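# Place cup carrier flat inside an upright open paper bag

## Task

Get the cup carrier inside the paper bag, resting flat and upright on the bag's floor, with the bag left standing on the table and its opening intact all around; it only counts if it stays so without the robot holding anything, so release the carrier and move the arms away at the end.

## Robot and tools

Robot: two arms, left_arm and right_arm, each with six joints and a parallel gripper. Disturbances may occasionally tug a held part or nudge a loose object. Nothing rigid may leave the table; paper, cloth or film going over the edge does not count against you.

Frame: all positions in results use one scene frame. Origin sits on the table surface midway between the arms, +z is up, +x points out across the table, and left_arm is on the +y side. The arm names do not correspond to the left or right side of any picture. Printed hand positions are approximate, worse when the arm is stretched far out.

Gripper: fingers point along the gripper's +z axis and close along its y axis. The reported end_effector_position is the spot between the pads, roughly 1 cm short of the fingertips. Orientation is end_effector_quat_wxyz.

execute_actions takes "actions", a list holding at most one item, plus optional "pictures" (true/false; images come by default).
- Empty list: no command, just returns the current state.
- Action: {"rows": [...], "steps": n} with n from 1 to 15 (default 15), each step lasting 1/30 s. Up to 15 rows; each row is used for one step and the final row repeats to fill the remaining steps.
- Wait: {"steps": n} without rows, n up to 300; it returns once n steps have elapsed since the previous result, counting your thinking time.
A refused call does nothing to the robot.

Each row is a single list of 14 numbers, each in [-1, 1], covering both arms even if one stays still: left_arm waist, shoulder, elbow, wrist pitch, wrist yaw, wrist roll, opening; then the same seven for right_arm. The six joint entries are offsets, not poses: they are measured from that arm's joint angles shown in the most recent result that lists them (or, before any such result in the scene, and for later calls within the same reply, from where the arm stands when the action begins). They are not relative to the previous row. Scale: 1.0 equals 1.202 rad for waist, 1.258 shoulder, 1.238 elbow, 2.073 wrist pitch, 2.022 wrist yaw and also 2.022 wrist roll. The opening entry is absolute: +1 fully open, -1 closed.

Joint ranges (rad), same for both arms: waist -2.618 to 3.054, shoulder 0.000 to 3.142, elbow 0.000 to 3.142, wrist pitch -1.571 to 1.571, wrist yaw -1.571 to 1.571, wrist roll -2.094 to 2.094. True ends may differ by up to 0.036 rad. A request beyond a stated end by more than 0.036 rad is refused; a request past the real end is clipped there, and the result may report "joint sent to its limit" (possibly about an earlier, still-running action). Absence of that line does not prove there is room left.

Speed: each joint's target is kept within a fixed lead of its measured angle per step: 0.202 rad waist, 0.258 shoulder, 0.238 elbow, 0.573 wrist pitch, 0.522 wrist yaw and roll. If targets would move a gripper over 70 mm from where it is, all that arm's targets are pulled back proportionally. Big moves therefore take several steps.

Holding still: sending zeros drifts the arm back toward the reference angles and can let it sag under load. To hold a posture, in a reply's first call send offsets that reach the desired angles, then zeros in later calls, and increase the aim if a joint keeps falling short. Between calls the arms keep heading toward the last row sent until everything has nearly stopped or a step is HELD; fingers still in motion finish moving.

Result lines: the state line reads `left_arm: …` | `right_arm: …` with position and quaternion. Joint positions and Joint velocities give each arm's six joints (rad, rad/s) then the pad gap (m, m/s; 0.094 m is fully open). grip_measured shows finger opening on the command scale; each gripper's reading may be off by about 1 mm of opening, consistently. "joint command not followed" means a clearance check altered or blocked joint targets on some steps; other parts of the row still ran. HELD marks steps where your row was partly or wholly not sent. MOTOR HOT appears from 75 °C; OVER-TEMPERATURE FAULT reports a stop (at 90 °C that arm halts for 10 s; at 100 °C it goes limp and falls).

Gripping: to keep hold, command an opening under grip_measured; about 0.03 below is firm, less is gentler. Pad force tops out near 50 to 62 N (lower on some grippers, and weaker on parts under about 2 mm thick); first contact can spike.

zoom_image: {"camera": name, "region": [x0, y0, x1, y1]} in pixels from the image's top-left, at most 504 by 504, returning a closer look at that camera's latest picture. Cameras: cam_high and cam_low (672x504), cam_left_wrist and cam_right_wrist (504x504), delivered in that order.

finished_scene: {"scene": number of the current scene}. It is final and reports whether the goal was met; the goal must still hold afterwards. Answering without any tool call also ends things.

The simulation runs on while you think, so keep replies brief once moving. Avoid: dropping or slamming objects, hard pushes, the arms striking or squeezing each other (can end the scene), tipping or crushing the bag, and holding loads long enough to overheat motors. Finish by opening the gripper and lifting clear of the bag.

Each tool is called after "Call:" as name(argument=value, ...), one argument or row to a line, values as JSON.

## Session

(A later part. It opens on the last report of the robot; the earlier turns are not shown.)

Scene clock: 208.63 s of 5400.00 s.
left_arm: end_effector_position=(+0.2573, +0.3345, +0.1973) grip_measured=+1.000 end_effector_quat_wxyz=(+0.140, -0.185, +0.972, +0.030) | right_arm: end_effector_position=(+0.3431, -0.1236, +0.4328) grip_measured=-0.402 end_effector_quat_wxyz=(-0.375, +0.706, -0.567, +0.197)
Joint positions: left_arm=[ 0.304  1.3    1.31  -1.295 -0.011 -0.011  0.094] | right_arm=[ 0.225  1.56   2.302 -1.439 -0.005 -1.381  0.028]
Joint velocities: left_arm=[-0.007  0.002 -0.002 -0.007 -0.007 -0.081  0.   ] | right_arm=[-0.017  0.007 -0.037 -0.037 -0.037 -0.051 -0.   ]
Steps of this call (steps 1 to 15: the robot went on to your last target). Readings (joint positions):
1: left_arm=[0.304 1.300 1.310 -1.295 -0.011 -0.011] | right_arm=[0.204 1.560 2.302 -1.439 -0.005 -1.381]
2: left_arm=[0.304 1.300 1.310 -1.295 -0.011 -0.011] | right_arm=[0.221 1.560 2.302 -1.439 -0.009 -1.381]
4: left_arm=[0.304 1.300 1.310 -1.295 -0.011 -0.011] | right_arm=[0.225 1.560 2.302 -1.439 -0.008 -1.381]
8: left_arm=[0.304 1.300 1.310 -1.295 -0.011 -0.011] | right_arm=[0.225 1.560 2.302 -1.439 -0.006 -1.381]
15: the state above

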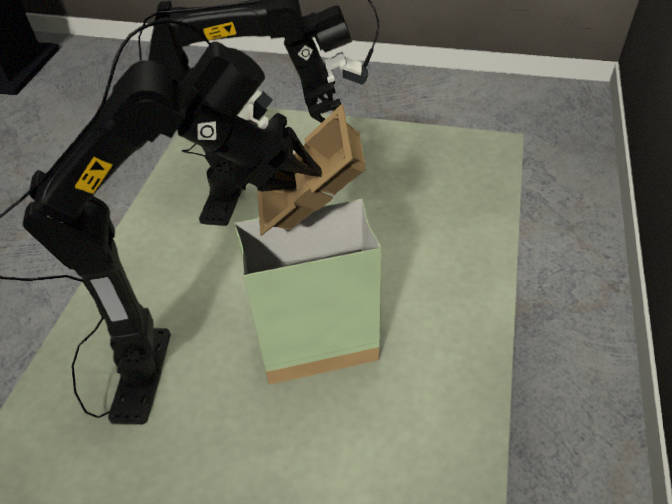

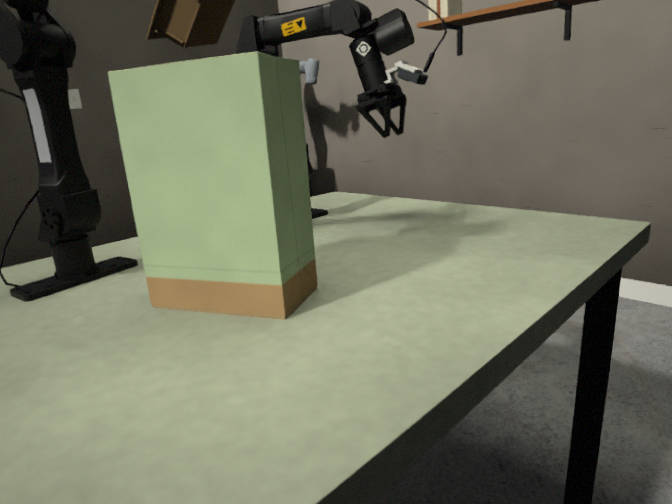

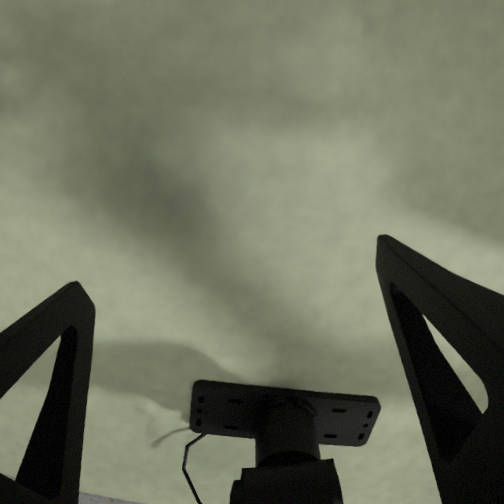

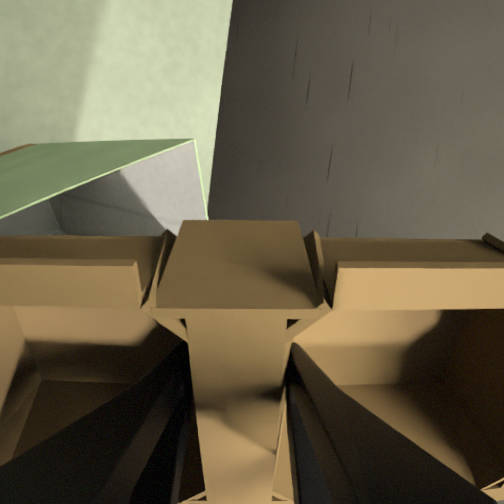

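Call:
execute_actions(
  actions=[
    {"rows":[[0,0,0,0,0,0,1,0,0.01,0,-0.02,0,-0.02,-0.45],[0,0,0,0,0,0,1,0,0.02,0,-0.03,0,-0.03,-0.45],[0,0,0,0,0,0,1,0,0.03,0,-0.04,0,-0.04,-0.45],[0,0,0,0,0,0,1,0,0.04,0,-0.05,0,-0.05,-0.45],[0,0,0,0,0,0,1,0,0.05,0,-0.058,0,-0.05,-0.45],[0,0,0,0,0,0,1,0,0.06,0,-0.058,0,-0.05,-0.45],[0,0,0,0,0,0,1,0,0.07,0,-0.058,0,-0.05,-0.45]]},
  ],
)

Scene clock: 232.70 s of 5400.00 s.
left_arm: end_effector_position=(+0.2573, +0.3345, +0.1973) grip_measured=+1.000 end_effector_quat_wxyz=(+0.140, -0.185, +0.972, +0.030) | right_arm: end_effector_position=(+0.3527, -0.1195, +0.3838) grip_measured=-0.402 end_effector_quat_wxyz=(-0.288, +0.761, -0.557, +0.168)
Joint positions: left_arm=[ 0.304  1.3    1.31  -1.295 -0.011 -0.011  0.094] | right_arm=[ 0.225  1.656  2.302 -1.537 -0.005 -1.472  0.028]
Joint velocities: left_arm=[-0.007  0.012  0.007 -0.022 -0.037  0.007  0.   ] | right_arm=[ 0.002 -0.017  0.012 -0.095 -0.022 -0.007  0.   ]
Steps of this call (steps 1 to 15: the robot went on to your last target; steps 16 to 90: nothing new was sent; then 20.57 s passed at rest; steps 91 to 105: all 15 steps of this action). Readings (joint positions):
91: left_arm=[0.304 1.300 1.310 -1.295 -0.011 -0.011] | right_arm=[0.225 1.560 2.302 -1.441 -0.005 -1.387]
92: left_arm=[0.304 1.300 1.310 -1.295 -0.011 -0.011] | right_arm=[0.225 1.561 2.302 -1.447 -0.005 -1.396]
94: left_arm=[0.304 1.300 1.310 -1.295 -0.011 -0.011] | right_arm=[0.225 1.568 2.302 -1.469 -0.005 -1.420]
98: left_arm=[0.304 1.300 1.310 -1.295 -0.011 -0.011] | right_arm=[0.225 1.612 2.302 -1.515 -0.005 -1.454]
105: the state above

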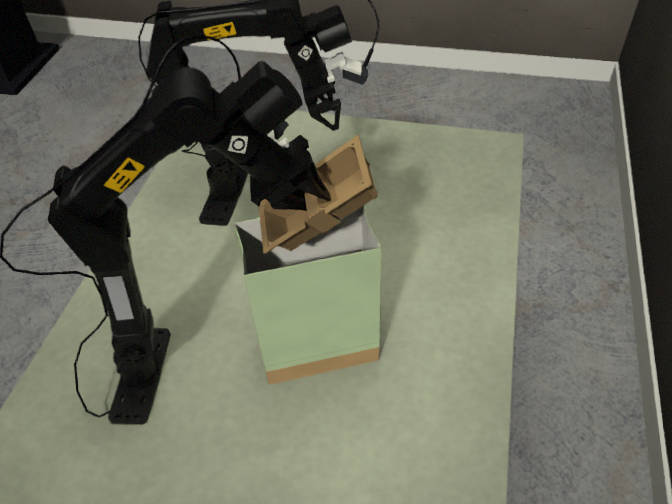

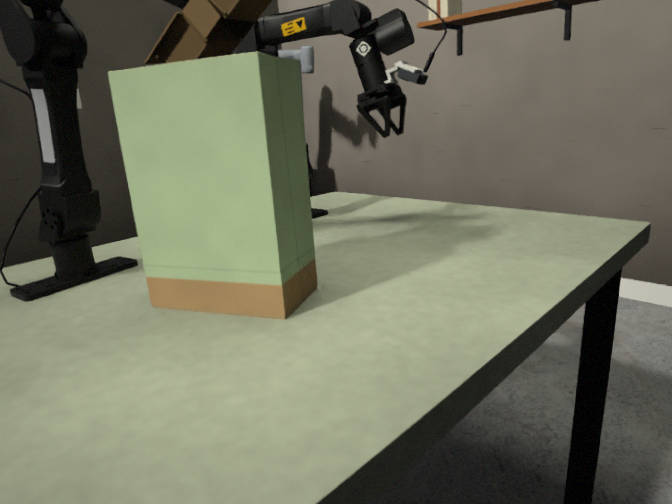

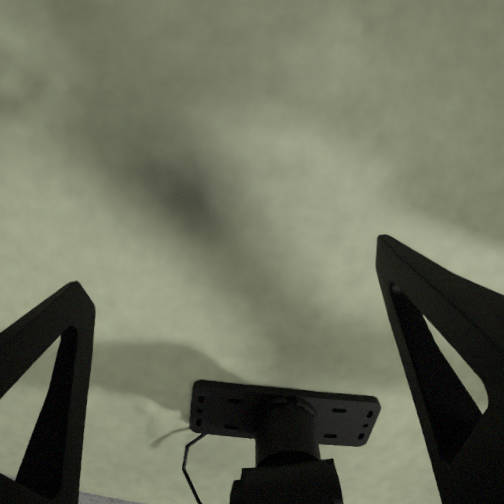

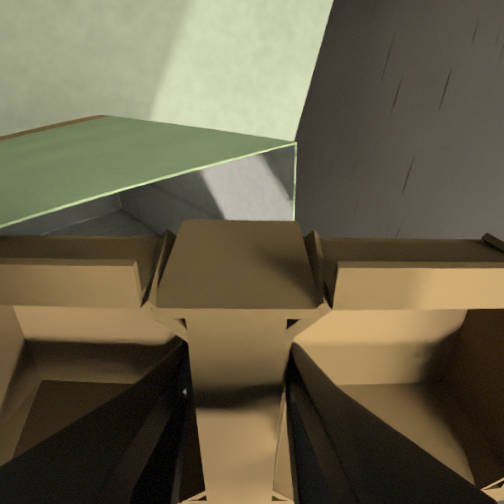

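Call:
execute_actions(
  actions=[
    {"rows":[[0,0,0,0,0,0,1,0,0,-0.03,-0.012,0,0,-0.45],[0,0,0,0,0,0,1,0,0,-0.04,-0.012,0,0,-0.45],[0,0,0,0,0,0,1,0,0,-0.05,-0.012,0,0,-0.45],[0,0,0,0,0,0,1,0,0,-0.065,-0.012,0,0,-0.45],[0,0,0,0,0,0,1,0,0,-0.08,-0.012,0,0,-0.45],[0,0,0,0,0,0,1,0,0,-0.095,-0.012,0,0,-0.45],[0,0,0,0,0,0,1,0,0,-0.11,-0.012,0,0,-0.45],[0,0,0,0,0,0,1,0,0,-0.125,-0.012,0,0,-0.45],[0,0,0,0,0,0,1,0,0,-0.14,-0.012,0,0,-0.45],[0,0,0,0,0,0,1,0,0,-0.155,-0.012,0,0,-0.45]]},
  ],
)

Scene clock: 257.13 s of 5400.00 s.
left_arm: end_effector_position=(+0.2573, +0.3345, +0.1973) grip_measured=+1.000 end_effector_quat_wxyz=(+0.140, -0.185, +0.972, +0.030) | right_arm: end_effector_position=(+0.3462, -0.1223, +0.3252) grip_measured=-0.402 end_effector_quat_wxyz=(-0.209, +0.784, -0.572, +0.121)
Joint positions: left_arm=[ 0.304  1.3    1.31  -1.295 -0.011 -0.011  0.094] | right_arm=[ 0.225  1.656  2.119 -1.547 -0.005 -1.476  0.028]
Joint velocities: left_arm=[-0.007 -0.002  0.002 -0.051  0.007 -0.007  0.   ] | right_arm=[ 0.002 -0.017  0.002 -0.066 -0.037  0.022  0.   ]
joint sent to its limit (right arm) — the command would take joint 4 (wrist pitch) past its lower limit, so that joint was sent only as far as its limit.
Steps of this call (steps 1 to 15: the robot went on to your last target; steps 16 to 90: nothing new was sent; then 20.93 s passed at rest; steps 91 to 105: all 15 steps of this action). Readings (joint positions):
91: left_arm=[0.304 1.300 1.310 -1.295 -0.011 -0.011] | right_arm=[0.225 1.656 2.299 -1.543 -0.005 -1.476]
92: left_arm=[0.304 1.300 1.310 -1.295 -0.011 -0.011] | right_arm=[0.225 1.656 2.292 -1.543 -0.005 -1.476]
94: left_arm=[0.304 1.300 1.310 -1.295 -0.011 -0.011] | right_arm=[0.225 1.656 2.269 -1.543 -0.005 -1.476]
98: left_arm=[0.304 1.300 1.310 -1.295 -0.011 -0.011] | right_arm=[0.225 1.656 2.195 -1.544 -0.005 -1.476]
105: the state above

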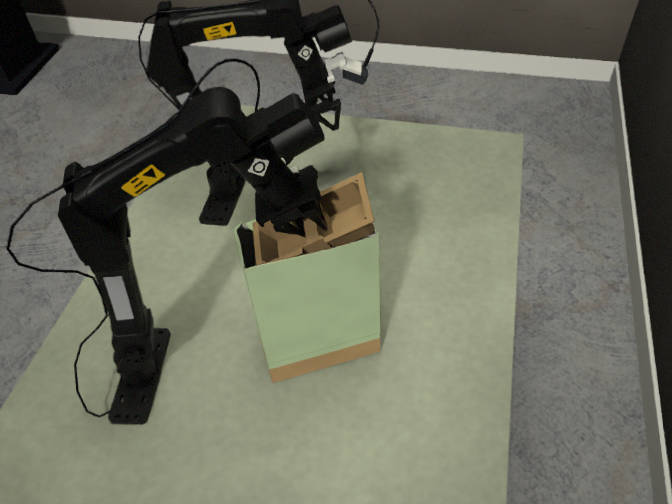

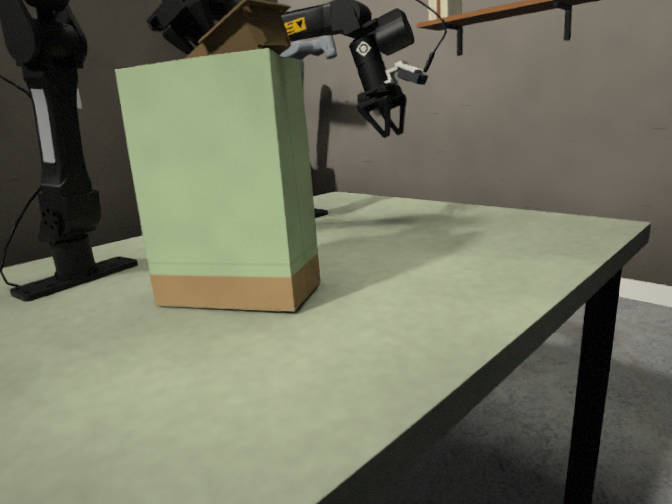

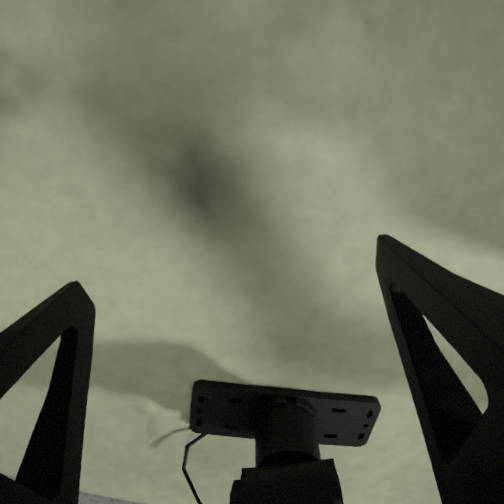

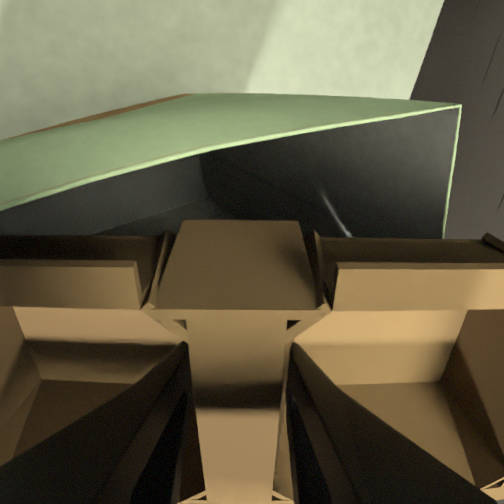

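Call:
zoom_image(
  camera="cam_high",
  region=[210,140,410,300],
)

Region (210, 140, 410, 300) of cam_high's 672x504 image, scaled by 2.520, with more detail than that image has; it fills the top 403 rows of this view, and the rest is white.

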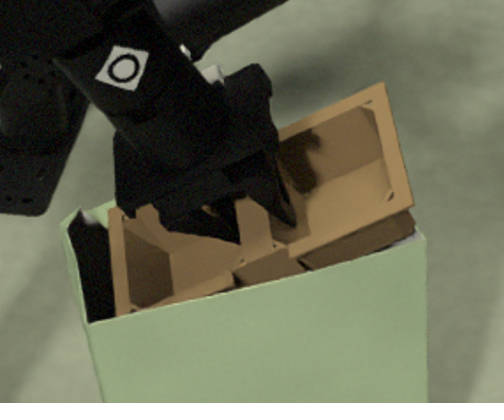

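Call:
execute_actions(
  actions=[
    {"rows":[[0,0,0,0,0,0,1,0.01,-0.02,0,0,0,-0.01,-0.45],[0,0,0,0,0,0,1,0.015,-0.03,-0.01,0,0,-0.015,-0.45],[0,0,0,0,0,0,1,0.02,-0.04,-0.02,0,0,-0.02,-0.45],[0,0,0,0,0,0,1,0.025,-0.05,-0.03,0,0,-0.03,-0.45],[0,0,0,0,0,0,1,0.028,-0.055,-0.04,0,0,-0.035,-0.45],[0,0,0,0,0,0,1,0.028,-0.055,-0.05,0,0,-0.035,-0.45],[0,0,0,0,0,0,1,0.028,-0.055,-0.06,0,0,-0.035,-0.45],[0,0,0,0,0,0,1,0.028,-0.055,-0.07,0,0,-0.035,-0.45],[0,0,0,0,0,0,1,0.028,-0.055,-0.08,0,0,-0.035,-0.45],[0,0,0,0,0,0,1,0.028,-0.055,-0.09,0,0,-0.035,-0.45],[0,0,0,0,0,0,1,0.028,-0.055,-0.10,0,0,-0.035,-0.45]]},
  ],
)

Scene clock: 271.10 s of 5400.00 s.
left_arm: end_effector_position=(+0.2573, +0.3345, +0.1973) grip_measured=+1.000 end_effector_quat_wxyz=(+0.140, -0.185, +0.972, +0.030) | right_arm: end_effector_position=(+0.3270, -0.1216, +0.3123) grip_measured=-0.402 end_effector_quat_wxyz=(-0.189, +0.811, -0.542, +0.114)
Joint positions: left_arm=[ 0.304  1.3    1.31  -1.295 -0.011 -0.011  0.094] | right_arm=[ 0.249  1.597  2.013 -1.541 -0.005 -1.534  0.028]
Joint velocities: left_arm=[ 0.012 -0.012 -0.007 -0.037  0.022  0.022  0.   ] | right_arm=[ 0.032 -0.002 -0.046  0.007 -0.007 -0.066  0.   ]
joint sent to its limit (right arm) — the command would take joint 4 (wrist pitch) past its lower limit, so that joint was sent only as far as its limit.
Steps of this call (steps 1 to 15: the robot went on to your last target; steps 16 to 90: nothing new was sent; then 10.47 s passed at rest; steps 91 to 105: all 15 steps of this action). Readings (joint positions):
91: left_arm=[0.304 1.300 1.310 -1.295 -0.011 -0.011] | right_arm=[0.225 1.656 2.119 -1.547 -0.005 -1.478]
92: left_arm=[0.304 1.300 1.310 -1.295 -0.011 -0.011] | right_arm=[0.226 1.655 2.119 -1.547 -0.005 -1.482]
94: left_arm=[0.304 1.300 1.310 -1.295 -0.011 -0.011] | right_arm=[0.232 1.645 2.110 -1.544 -0.005 -1.494]
98: left_arm=[0.304 1.300 1.310 -1.295 -0.011 -0.011] | right_arm=[0.248 1.608 2.072 -1.544 -0.005 -1.521]
105: the state above

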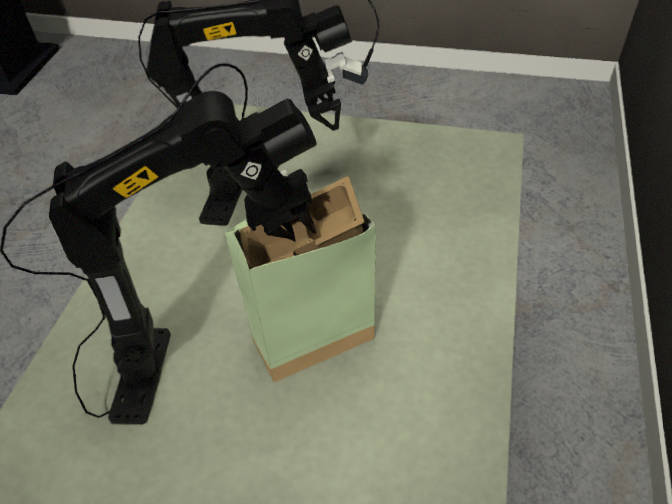

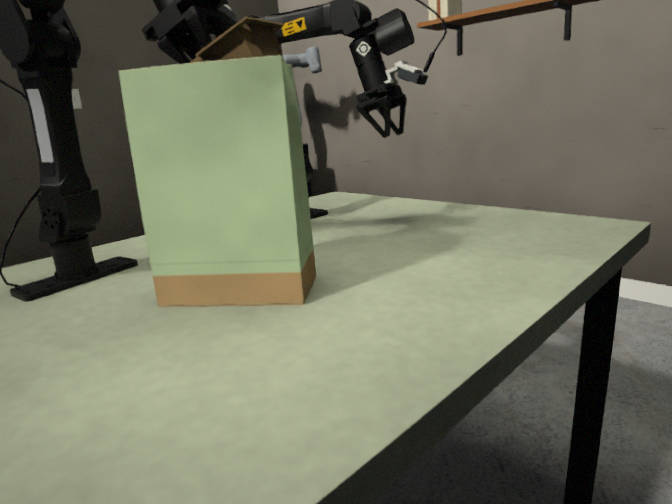

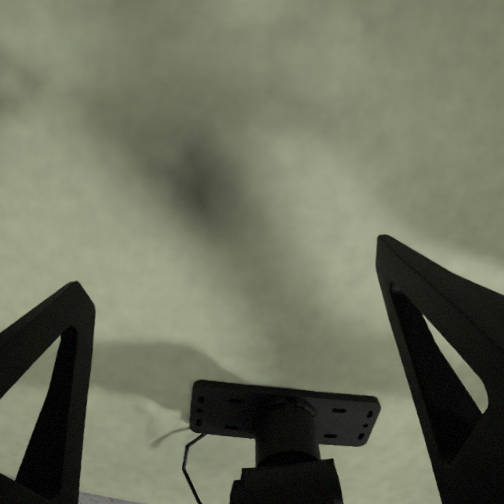

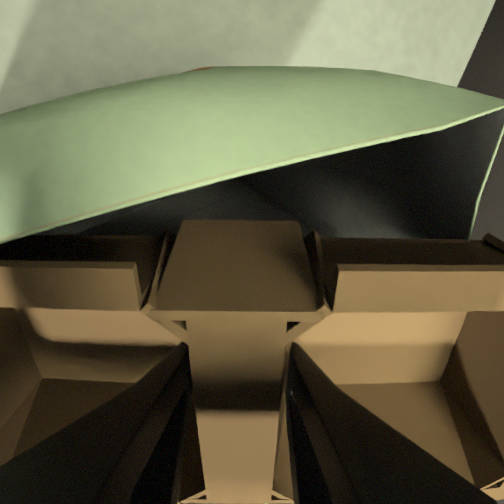

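Call:
execute_actions(
  actions=[
    {"rows":[[0,0,0,0,0,0,1,0,0,-0.01,0,0,0.01,-0.45],[0,0,0,0,0,0,1,0,0.004,-0.015,0,0,0.015,-0.45],[0,0,0,0,0,0,1,0,0.008,-0.02,0,0,0.02,-0.45],[0,0,0,0,0,0,1,0,0.012,-0.025,0,0,0.02,-0.45],[0,0,0,0,0,0,1,0,0.016,-0.03,0,0,0.02,-0.45],[0,0,0,0,0,0,1,0,0.02,-0.035,0,0,0.02,-0.45],[0,0,0,0,0,0,1,0,0.024,-0.04,0,0,0.02,-0.45],[0,0,0,0,0,0,1,0,0.028,-0.045,0,0,0.02,-0.45],[0,0,0,0,0,0,1,0,0.032,-0.05,0,0,0.02,-0.45],[0,0,0,0,0,0,1,0,0.036,-0.055,0,0,0.02,-0.45]]},
  ],
)

Call:
zoom_image(
  camera="cam_high",
  region=[210,140,410,300],
)

Scene clock: 289.53 s of 5400.00 s.
left_arm: end_effector_position=(+0.2573, +0.3345, +0.1973) grip_measured=+1.000 end_effector_quat_wxyz=(+0.140, -0.185, +0.972, +0.030) | right_arm: end_effector_position=(+0.3319, -0.1201, +0.2909) grip_measured=-0.402 end_effector_quat_wxyz=(-0.166, +0.807, -0.558, +0.098)
Joint positions: left_arm=[ 0.304  1.3    1.31  -1.295 -0.011 -0.011  0.094] | right_arm=[ 0.249  1.626  1.969 -1.526 -0.001 -1.502  0.028]
Joint velocities: left_arm=[-0.017 -0.007 -0.002 -0.007  0.022 -0.022  0.   ] | right_arm=[ 0.012  0.027 -0.022 -0.037 -0.007  0.022 -0.   ]
Steps of this call (steps 1 to 15: the robot went on to your last target; steps 16 to 90: nothing new was sent; then 14.93 s passed at rest; steps 91 to 105: all 15 steps of this action). Readings (joint positions):
91: left_arm=[0.304 1.300 1.310 -1.295 -0.011 -0.011] | right_arm=[0.249 1.597 2.013 -1.539 -0.005 -1.534]
92: left_arm=[0.304 1.300 1.310 -1.295 -0.011 -0.011] | right_arm=[0.249 1.597 2.013 -1.538 -0.005 -1.530]
94: left_arm=[0.304 1.300 1.310 -1.295 -0.011 -0.011] | right_arm=[0.249 1.597 2.013 -1.538 -0.005 -1.521]
98: left_arm=[0.304 1.300 1.310 -1.295 -0.011 -0.011] | right_arm=[0.249 1.600 1.995 -1.534 -0.005 -1.510]
105: the state above

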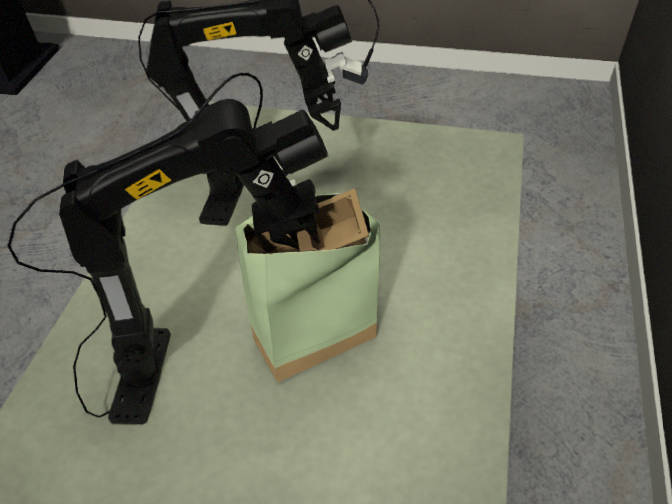

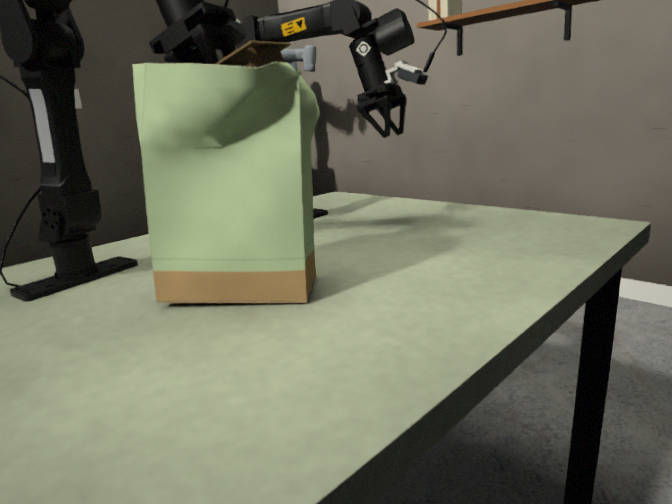

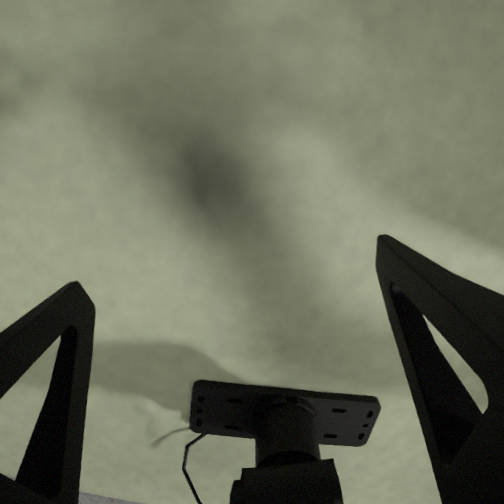

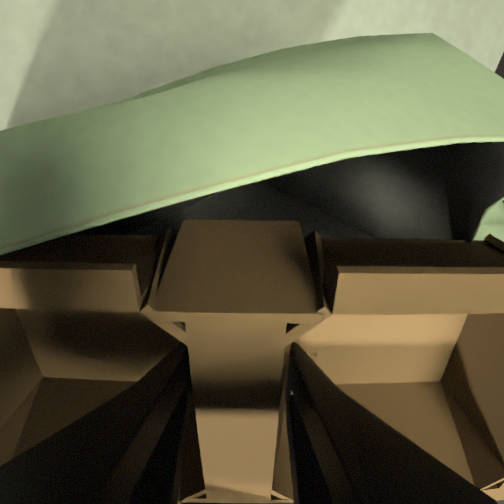

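Region (210, 140, 410, 300) of cam_high's 672x504 image, scaled by 2.520, with more detail than that image has; it fills the top 403 rows of this view, and the rest is white.

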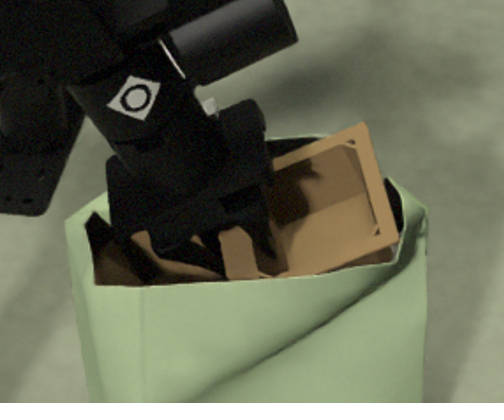

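Call:
execute_actions(
  actions=[
    {"rows":[[0,0,0,0,0,0,1,0,-0.03,0.03,0,0,0,-0.45],[0,0,0,0,0,0,1,0,-0.04,0.04,0,0,0,-0.45],[0,0,0,0,0,0,1,0,-0.05,0.05,0,0,0,-0.45],[0,0,0,0,0,0,1,0,-0.06,0.06,0,0,0,-0.45],[0,0,0,0,0,0,1,0,-0.07,0.07,0,0,0,-0.45],[0,0,0,0,0,0,1,0,-0.08,0.08,0,0,0,-0.45],[0,0,0,0,0,0,1,0,-0.09,0.09,0,0,0,-0.45],[0,0,0,0,0,0,1,0,-0.1,0.10,0,0,0,-0.45]]},
  ],
  pictures=false,
)

Call:
execute_actions(
  actions=[
    {"steps":15},
  ],
)

Call:
zoom_image(
  camera="cam_high",
  region=[200,140,420,400],
)

Scene clock: 298.77 s of 5400.00 s.
left_arm: end_effector_position=(+0.2573, +0.3345, +0.1973) grip_measured=+1.000 end_effector_quat_wxyz=(+0.140, -0.185, +0.972, +0.030) | right_arm: end_effector_position=(+0.3142, -0.1289, +0.3645) grip_measured=-0.402 end_effector_quat_wxyz=(-0.264, +0.782, -0.542, +0.158)
Joint positions: left_arm=[ 0.304  1.3    1.31  -1.295 -0.011 -0.011  0.094] | right_arm=[ 0.249  1.499  2.077 -1.523  0.002 -1.5    0.028]
Joint velocities: left_arm=[-0.012  0.002 -0.012 -0.066 -0.022  0.022  0.   ] | right_arm=[ 0.002 -0.007 -0.002 -0.051  0.037 -0.066 -0.   ]
Steps of this call (steps 1 to 15: the robot went on to your last target; steps 16 to 90: nothing new was sent; then 5.73 s passed at rest; steps 91 to 105: all 15 steps of this action). Readings (joint positions):
91: left_arm=[0.304 1.300 1.310 -1.295 -0.011 -0.011] | right_arm=[0.249 1.625 1.970 -1.526 0.002 -1.500]
92: left_arm=[0.304 1.300 1.310 -1.295 -0.011 -0.011] | right_arm=[0.249 1.622 1.974 -1.524 0.002 -1.500]
94: left_arm=[0.304 1.300 1.310 -1.295 -0.011 -0.011] | right_arm=[0.249 1.608 1.988 -1.523 0.002 -1.500]
98: left_arm=[0.304 1.300 1.310 -1.295 -0.011 -0.011] | right_arm=[0.249 1.558 2.035 -1.523 0.002 -1.500]
105: the state above

Scene clock: 299.27 s of 5400.00 s.
left_arm: end_effector_position=(+0.2573, +0.3345, +0.1973) grip_measured=+1.000 end_effector_quat_wxyz=(+0.140, -0.185, +0.972, +0.030) | right_arm: end_effector_position=(+0.3142, -0.1289, +0.3645) grip_measured=-0.402 end_effector_quat_wxyz=(-0.264, +0.782, -0.542, +0.158)
Joint positions: left_arm=[ 0.304  1.3    1.31  -1.295 -0.011 -0.011  0.094] | right_arm=[ 0.249  1.499  2.077 -1.523  0.002 -1.5    0.028]
Joint velocities: left_arm=[ 0.017 -0.017 -0.012 -0.007 -0.022  0.037  0.   ] | right_arm=[ 0.022  0.012  0.002  0.022  0.007 -0.022  0.   ]
Steps of this call (steps 1 to 15: the robot went on to your last target). Readings (joint positions):
1: left_arm=[0.304 1.300 1.310 -1.295 -0.011 -0.011] | right_arm=[0.249 1.499 2.077 -1.523 0.002 -1.500]
2: left_arm=[0.304 1.300 1.310 -1.295 -0.011 -0.011] | right_arm=[0.249 1.499 2.077 -1.523 0.002 -1.500]
4: left_arm=[0.304 1.300 1.310 -1.295 -0.011 -0.011] | right_arm=[0.249 1.499 2.077 -1.523 0.002 -1.500]
8: left_arm=[0.304 1.300 1.310 -1.295 -0.011 -0.011] | right_arm=[0.249 1.499 2.077 -1.523 0.002 -1.500]
15: the state above
All arms were judged still, so your last target was given up. Only a new action makes them travel on or press farther. Fingers that are still opening or closing keep moving.

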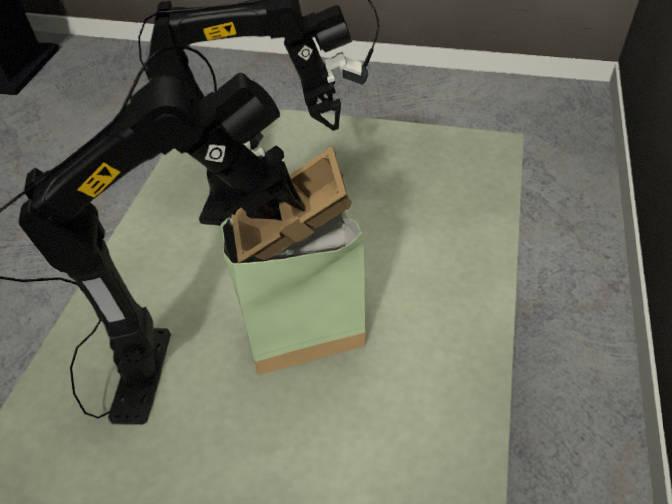

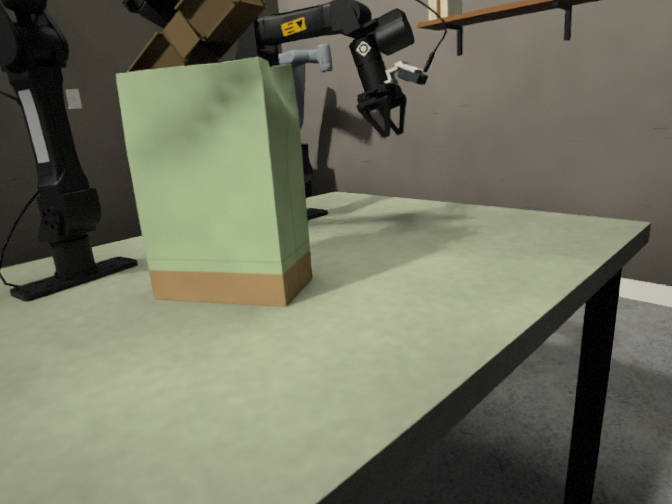

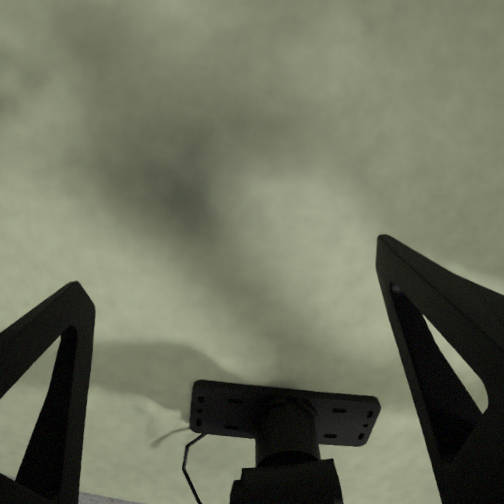

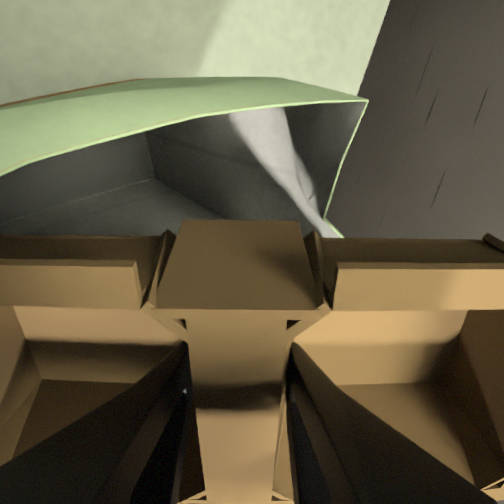

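Region (200, 140, 420, 400) of cam_high's 672x504 image, scaled by 1.938, with more detail than that image has; it fills the left 426 columns of this view, and the rest is white.

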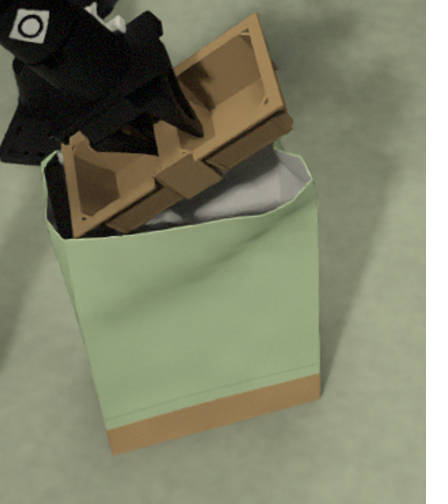

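Call:
execute_actions(
  actions=[
    {"rows":[[0,0,0,0,0,0,1,0.01,-0.015,-0.03,0.012,0,0,-0.45],[0,0,0,0,0,0,1,0.012,-0.02,-0.05,0.02,0,0,-0.45],[0,0,0,0,0,0,1,0.012,-0.027,-0.07,0.028,0,0,-0.45],[0,0,0,0,0,0,1,0.012,-0.034,-0.09,0.036,0,0,-0.45],[0,0,0,0,0,0,1,0.012,-0.041,-0.11,0.044,0,0,-0.45],[0,0,0,0,0,0,1,0.012,-0.048,-0.13,0.052,0,0,-0.45],[0,0,0,0,0,0,1,0.012,-0.055,-0.15,0.06,0,0,-0.45],[0,0,0,0,0,0,1,0.012,-0.062,-0.17,0.068,0,0,-0.45],[0,0,0,0,0,0,1,0.012,-0.069,-0.19,0.076,0,0,-0.45],[0,0,0,0,0,0,1,0.012,-0.076,-0.21,0.084,0,0,-0.45],[0,0,0,0,0,0,1,0.012,-0.083,-0.23,0.092,0,0,-0.45],[0,0,0,0,0,0,1,0.012,-0.09,-0.25,0.1,0,0,-0.45]]},
  ],
  pictures=false,
)

Call:
execute_actions(
  actions=[
    {"steps":10},
  ],
)

Call:
zoom_image(
  camera="cam_high",
  region=[200,140,420,400],
)

Scene clock: 317.10 s of 5400.00 s.
left_arm: end_effector_position=(+0.2573, +0.3345, +0.1973) grip_measured=+1.000 end_effector_quat_wxyz=(+0.140, -0.185, +0.972, +0.030) | right_arm: end_effector_position=(+0.3150, -0.1285, +0.3130) grip_measured=-0.402 end_effector_quat_wxyz=(-0.239, +0.789, -0.547, +0.143)
Joint positions: left_arm=[ 0.304  1.3    1.31  -1.295 -0.011 -0.011  0.094] | right_arm=[ 0.249  1.416  1.781 -1.37   0.002 -1.5    0.028]
Joint velocities: left_arm=[-0.012 -0.002  0.002  0.022  0.007 -0.007  0.   ] | right_arm=[ 0.002 -0.037 -0.129  0.095  0.037 -0.095 -0.001]
Steps of this call (steps 1 to 90: nothing new was sent; then 14.33 s passed at rest; steps 91 to 105: all 15 steps of this action). Readings (joint positions):
91: left_arm=[0.304 1.300 1.310 -1.295 -0.011 -0.011] | right_arm=[0.249 1.499 2.073 -1.520 0.002 -1.500]
92: left_arm=[0.304 1.300 1.310 -1.295 -0.011 -0.011] | right_arm=[0.249 1.496 2.063 -1.513 0.002 -1.500]
94: left_arm=[0.304 1.300 1.310 -1.295 -0.011 -0.011] | right_arm=[0.249 1.485 2.024 -1.495 0.002 -1.500]
98: left_arm=[0.304 1.300 1.310 -1.295 -0.011 -0.011] | right_arm=[0.249 1.460 1.921 -1.450 0.002 -1.500]
105: the state above

Scene clock: 317.43 s of 5400.00 s.
left_arm: end_effector_position=(+0.2573, +0.3345, +0.1973) grip_measured=+1.000 end_effector_quat_wxyz=(+0.140, -0.185, +0.972, +0.030) | right_arm: end_effector_position=(+0.3206, -0.1260, +0.3190) grip_measured=-0.402 end_effector_quat_wxyz=(-0.256, +0.784, -0.544, +0.153)
Joint positions: left_arm=[ 0.304  1.3    1.31  -1.295 -0.011 -0.011  0.094] | right_arm=[ 0.249  1.41   1.779 -1.334  0.002 -1.5    0.028]
Joint velocities: left_arm=[ 0.007 -0.007  0.027  0.022 -0.037 -0.037  0.   ] | right_arm=[ 0.002  0.017 -0.027  0.051  0.022 -0.022 -0.   ]
Steps of this call (steps 1 to 10: the robot went on to your last target). Readings (joint positions):
1: left_arm=[0.304 1.300 1.310 -1.295 -0.011 -0.011] | right_arm=[0.249 1.416 1.779 -1.364 0.002 -1.500]
2: left_arm=[0.304 1.300 1.310 -1.295 -0.011 -0.011] | right_arm=[0.249 1.415 1.779 -1.358 0.002 -1.500]
4: left_arm=[0.304 1.300 1.310 -1.295 -0.011 -0.011] | right_arm=[0.249 1.414 1.779 -1.347 0.002 -1.500]
8: left_arm=[0.304 1.300 1.310 -1.295 -0.011 -0.011] | right_arm=[0.249 1.410 1.779 -1.336 0.002 -1.500]
10: the state above

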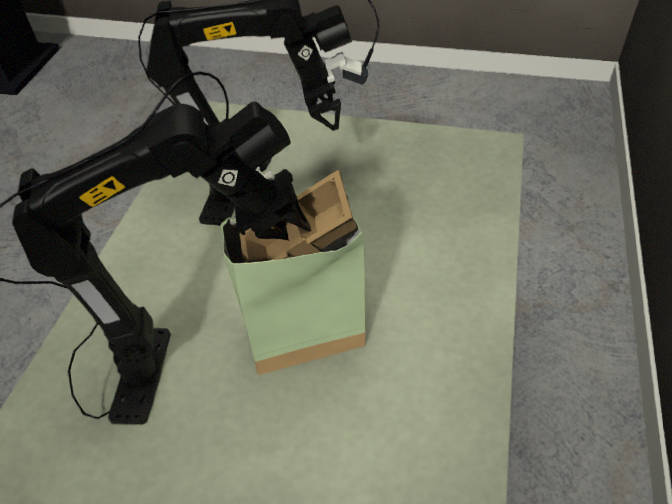

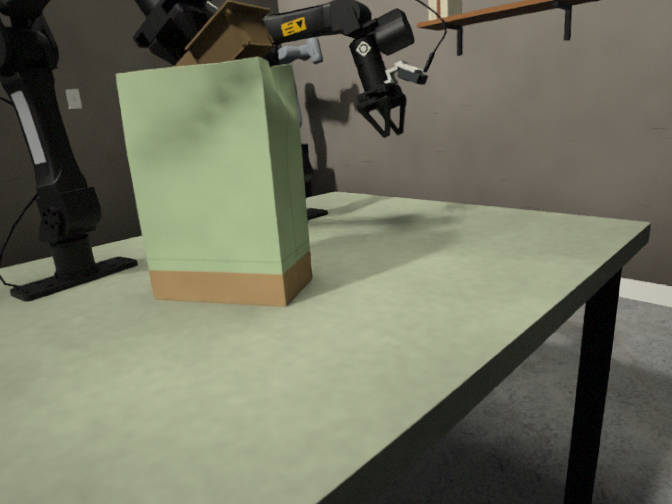

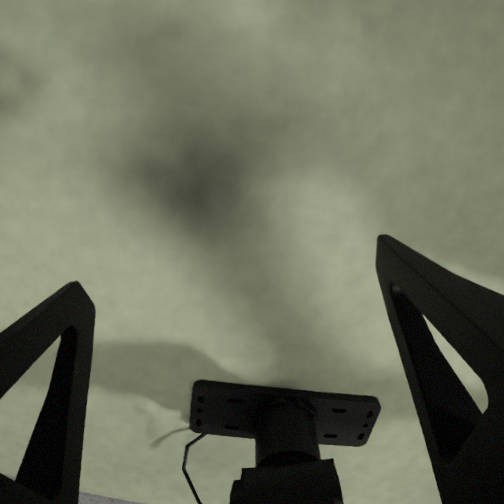

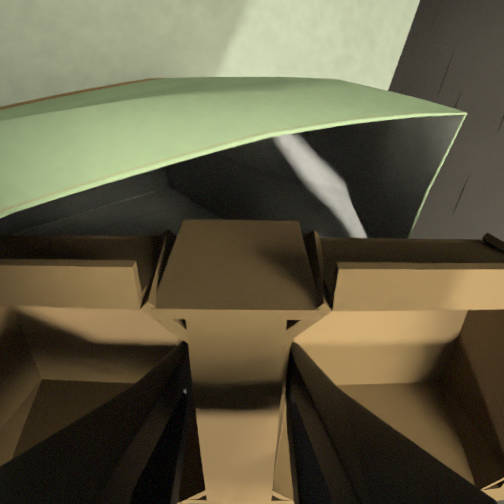

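Region (200, 140, 420, 400) of cam_high's 672x504 image, scaled by 1.938, with more detail than that image has; it fills the left 426 columns of this view, and the rest is white.

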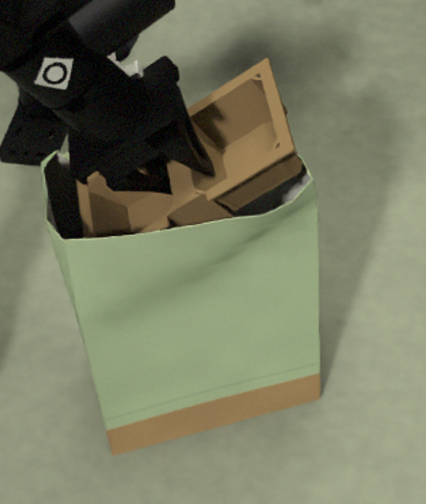

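Call:
execute_actions(
  actions=[
    {"rows":[[0,0,0,0,0,0,1,0,-0.03,-0.02,0.012,0,0,-0.45],[0,0,0,0,0,0,1,0,-0.04,-0.04,0.02,0,0,-0.45],[0,0,0,0,0,0,1,0,-0.05,-0.06,0.028,0,0,-0.45],[0,0,0,0,0,0,1,0,-0.06,-0.08,0.036,0,0,-0.45],[0,0,0,0,0,0,1,0,-0.07,-0.10,0.044,0,0,-0.45],[0,0,0,0,0,0,1,0,-0.08,-0.12,0.052,0,0,-0.45],[0,0,0,0,0,0,1,0,-0.09,-0.14,0.06,0,0,-0.45],[0,0,0,0,0,0,1,0,-0.10,-0.16,0.068,0,0,-0.45],[0,0,0,0,0,0,1,0,-0.105,-0.18,0.076,0,0,-0.45],[0,0,0,0,0,0,1,0,-0.11,-0.20,0.08,0,0,-0.45],[0,0,0,0,0,0,1,0,-0.115,-0.22,0.085,0,0,-0.45],[0,0,0,0,0,0,1,0,-0.12,-0.24,0.085,0,0,-0.45],[0,0,0,0,0,0,1,0,-0.125,-0.265,0.085,0,0,-0.45]]},
  ],
  pictures=false,
)

Call:
execute_actions(
  actions=[
    {"steps":10},
  ],
)

Call:
zoom_image(
  camera="cam_high",
  region=[200,140,420,400],
)

Scene clock: 329.33 s of 5400.00 s.
left_arm: end_effector_position=(+0.2573, +0.3345, +0.1973) grip_measured=+1.000 end_effector_quat_wxyz=(+0.140, -0.185, +0.972, +0.030) | right_arm: end_effector_position=(+0.3031, -0.1340, +0.2698) grip_measured=-0.402 end_effector_quat_wxyz=(-0.243, +0.788, -0.547, +0.146)
Joint positions: left_arm=[ 0.304  1.3    1.31  -1.295 -0.011 -0.011  0.094] | right_arm=[ 0.249  1.277  1.476 -1.195  0.002 -1.5    0.028]
Joint velocities: left_arm=[-0.007 -0.007 -0.002  0.081 -0.007  0.007  0.   ] | right_arm=[ 0.002 -0.007 -0.398 -0.037  0.022 -0.022  0.   ]
Steps of this call (steps 1 to 30: the robot went on to your last target; steps 31 to 90: nothing new was sent; then 8.40 s passed at rest; steps 91 to 105: all 15 steps of this action). Readings (joint positions):
91: left_arm=[0.304 1.300 1.310 -1.295 -0.011 -0.011] | right_arm=[0.249 1.409 1.777 -1.328 0.002 -1.500]
92: left_arm=[0.304 1.300 1.310 -1.295 -0.011 -0.011] | right_arm=[0.249 1.403 1.768 -1.321 0.002 -1.500]
94: left_arm=[0.304 1.300 1.310 -1.295 -0.011 -0.011] | right_arm=[0.249 1.382 1.732 -1.302 0.002 -1.500]
98: left_arm=[0.304 1.300 1.310 -1.295 -0.011 -0.011] | right_arm=[0.249 1.327 1.636 -1.260 0.002 -1.500]
105: the state above

Scene clock: 329.67 s of 5400.00 s.
left_arm: end_effector_position=(+0.2573, +0.3345, +0.1973) grip_measured=+1.000 end_effector_quat_wxyz=(+0.140, -0.185, +0.972, +0.030) | right_arm: end_effector_position=(+0.3049, -0.1332, +0.2653) grip_measured=-0.402 end_effector_quat_wxyz=(-0.243, +0.788, -0.547, +0.145)
Joint positions: left_arm=[ 0.304  1.3    1.31  -1.295 -0.011 -0.011  0.094] | right_arm=[ 0.249  1.277  1.456 -1.176  0.002 -1.5    0.028]
Joint velocities: left_arm=[-0.022 -0.007 -0.022  0.037  0.022 -0.037  0.   ] | right_arm=[ 0.012 -0.022  0.007 -0.081 -0.037 -0.081 -0.   ]
Steps of this call (steps 1 to 10: the robot went on to your last target). Readings (joint positions):
1: left_arm=[0.304 1.300 1.310 -1.295 -0.011 -0.011] | right_arm=[0.249 1.277 1.465 -1.193 0.002 -1.500]
2: left_arm=[0.304 1.300 1.310 -1.295 -0.011 -0.011] | right_arm=[0.249 1.277 1.458 -1.192 0.002 -1.500]
4: left_arm=[0.304 1.300 1.310 -1.295 -0.011 -0.011] | right_arm=[0.249 1.277 1.456 -1.189 0.002 -1.500]
8: left_arm=[0.304 1.300 1.310 -1.295 -0.011 -0.011] | right_arm=[0.249 1.277 1.456 -1.178 0.002 -1.500]
10: the state above

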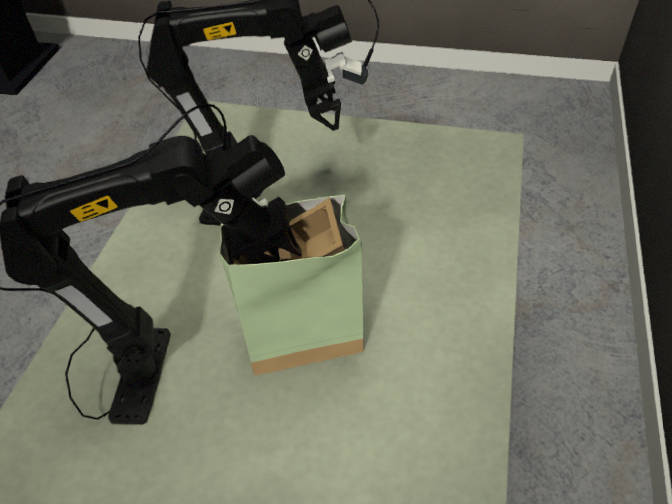

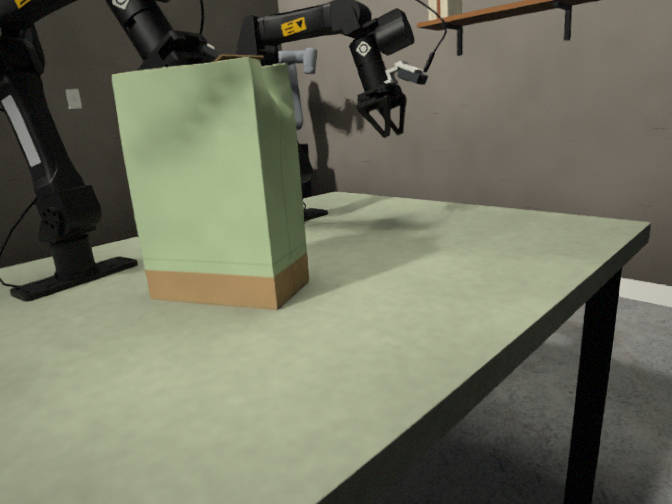

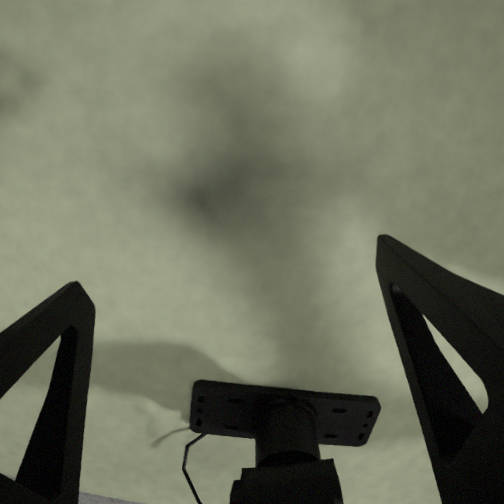

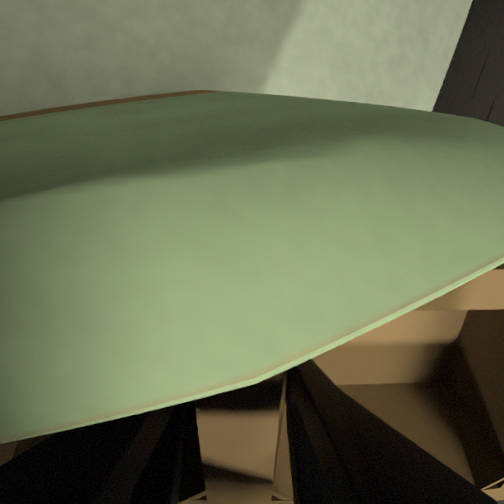

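Region (200, 140, 420, 400) of cam_high's 672x504 image, scaled by 1.938, with more detail than that image has; it fills the left 426 columns of this view, and the rest is white.

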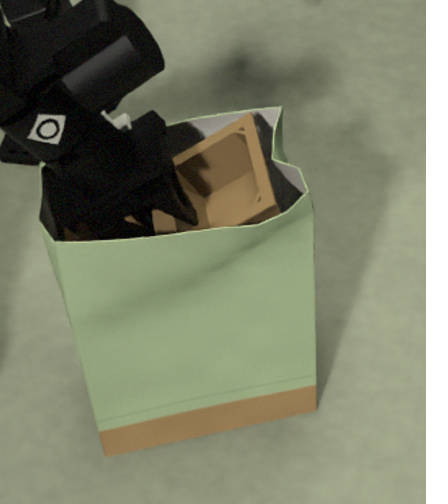

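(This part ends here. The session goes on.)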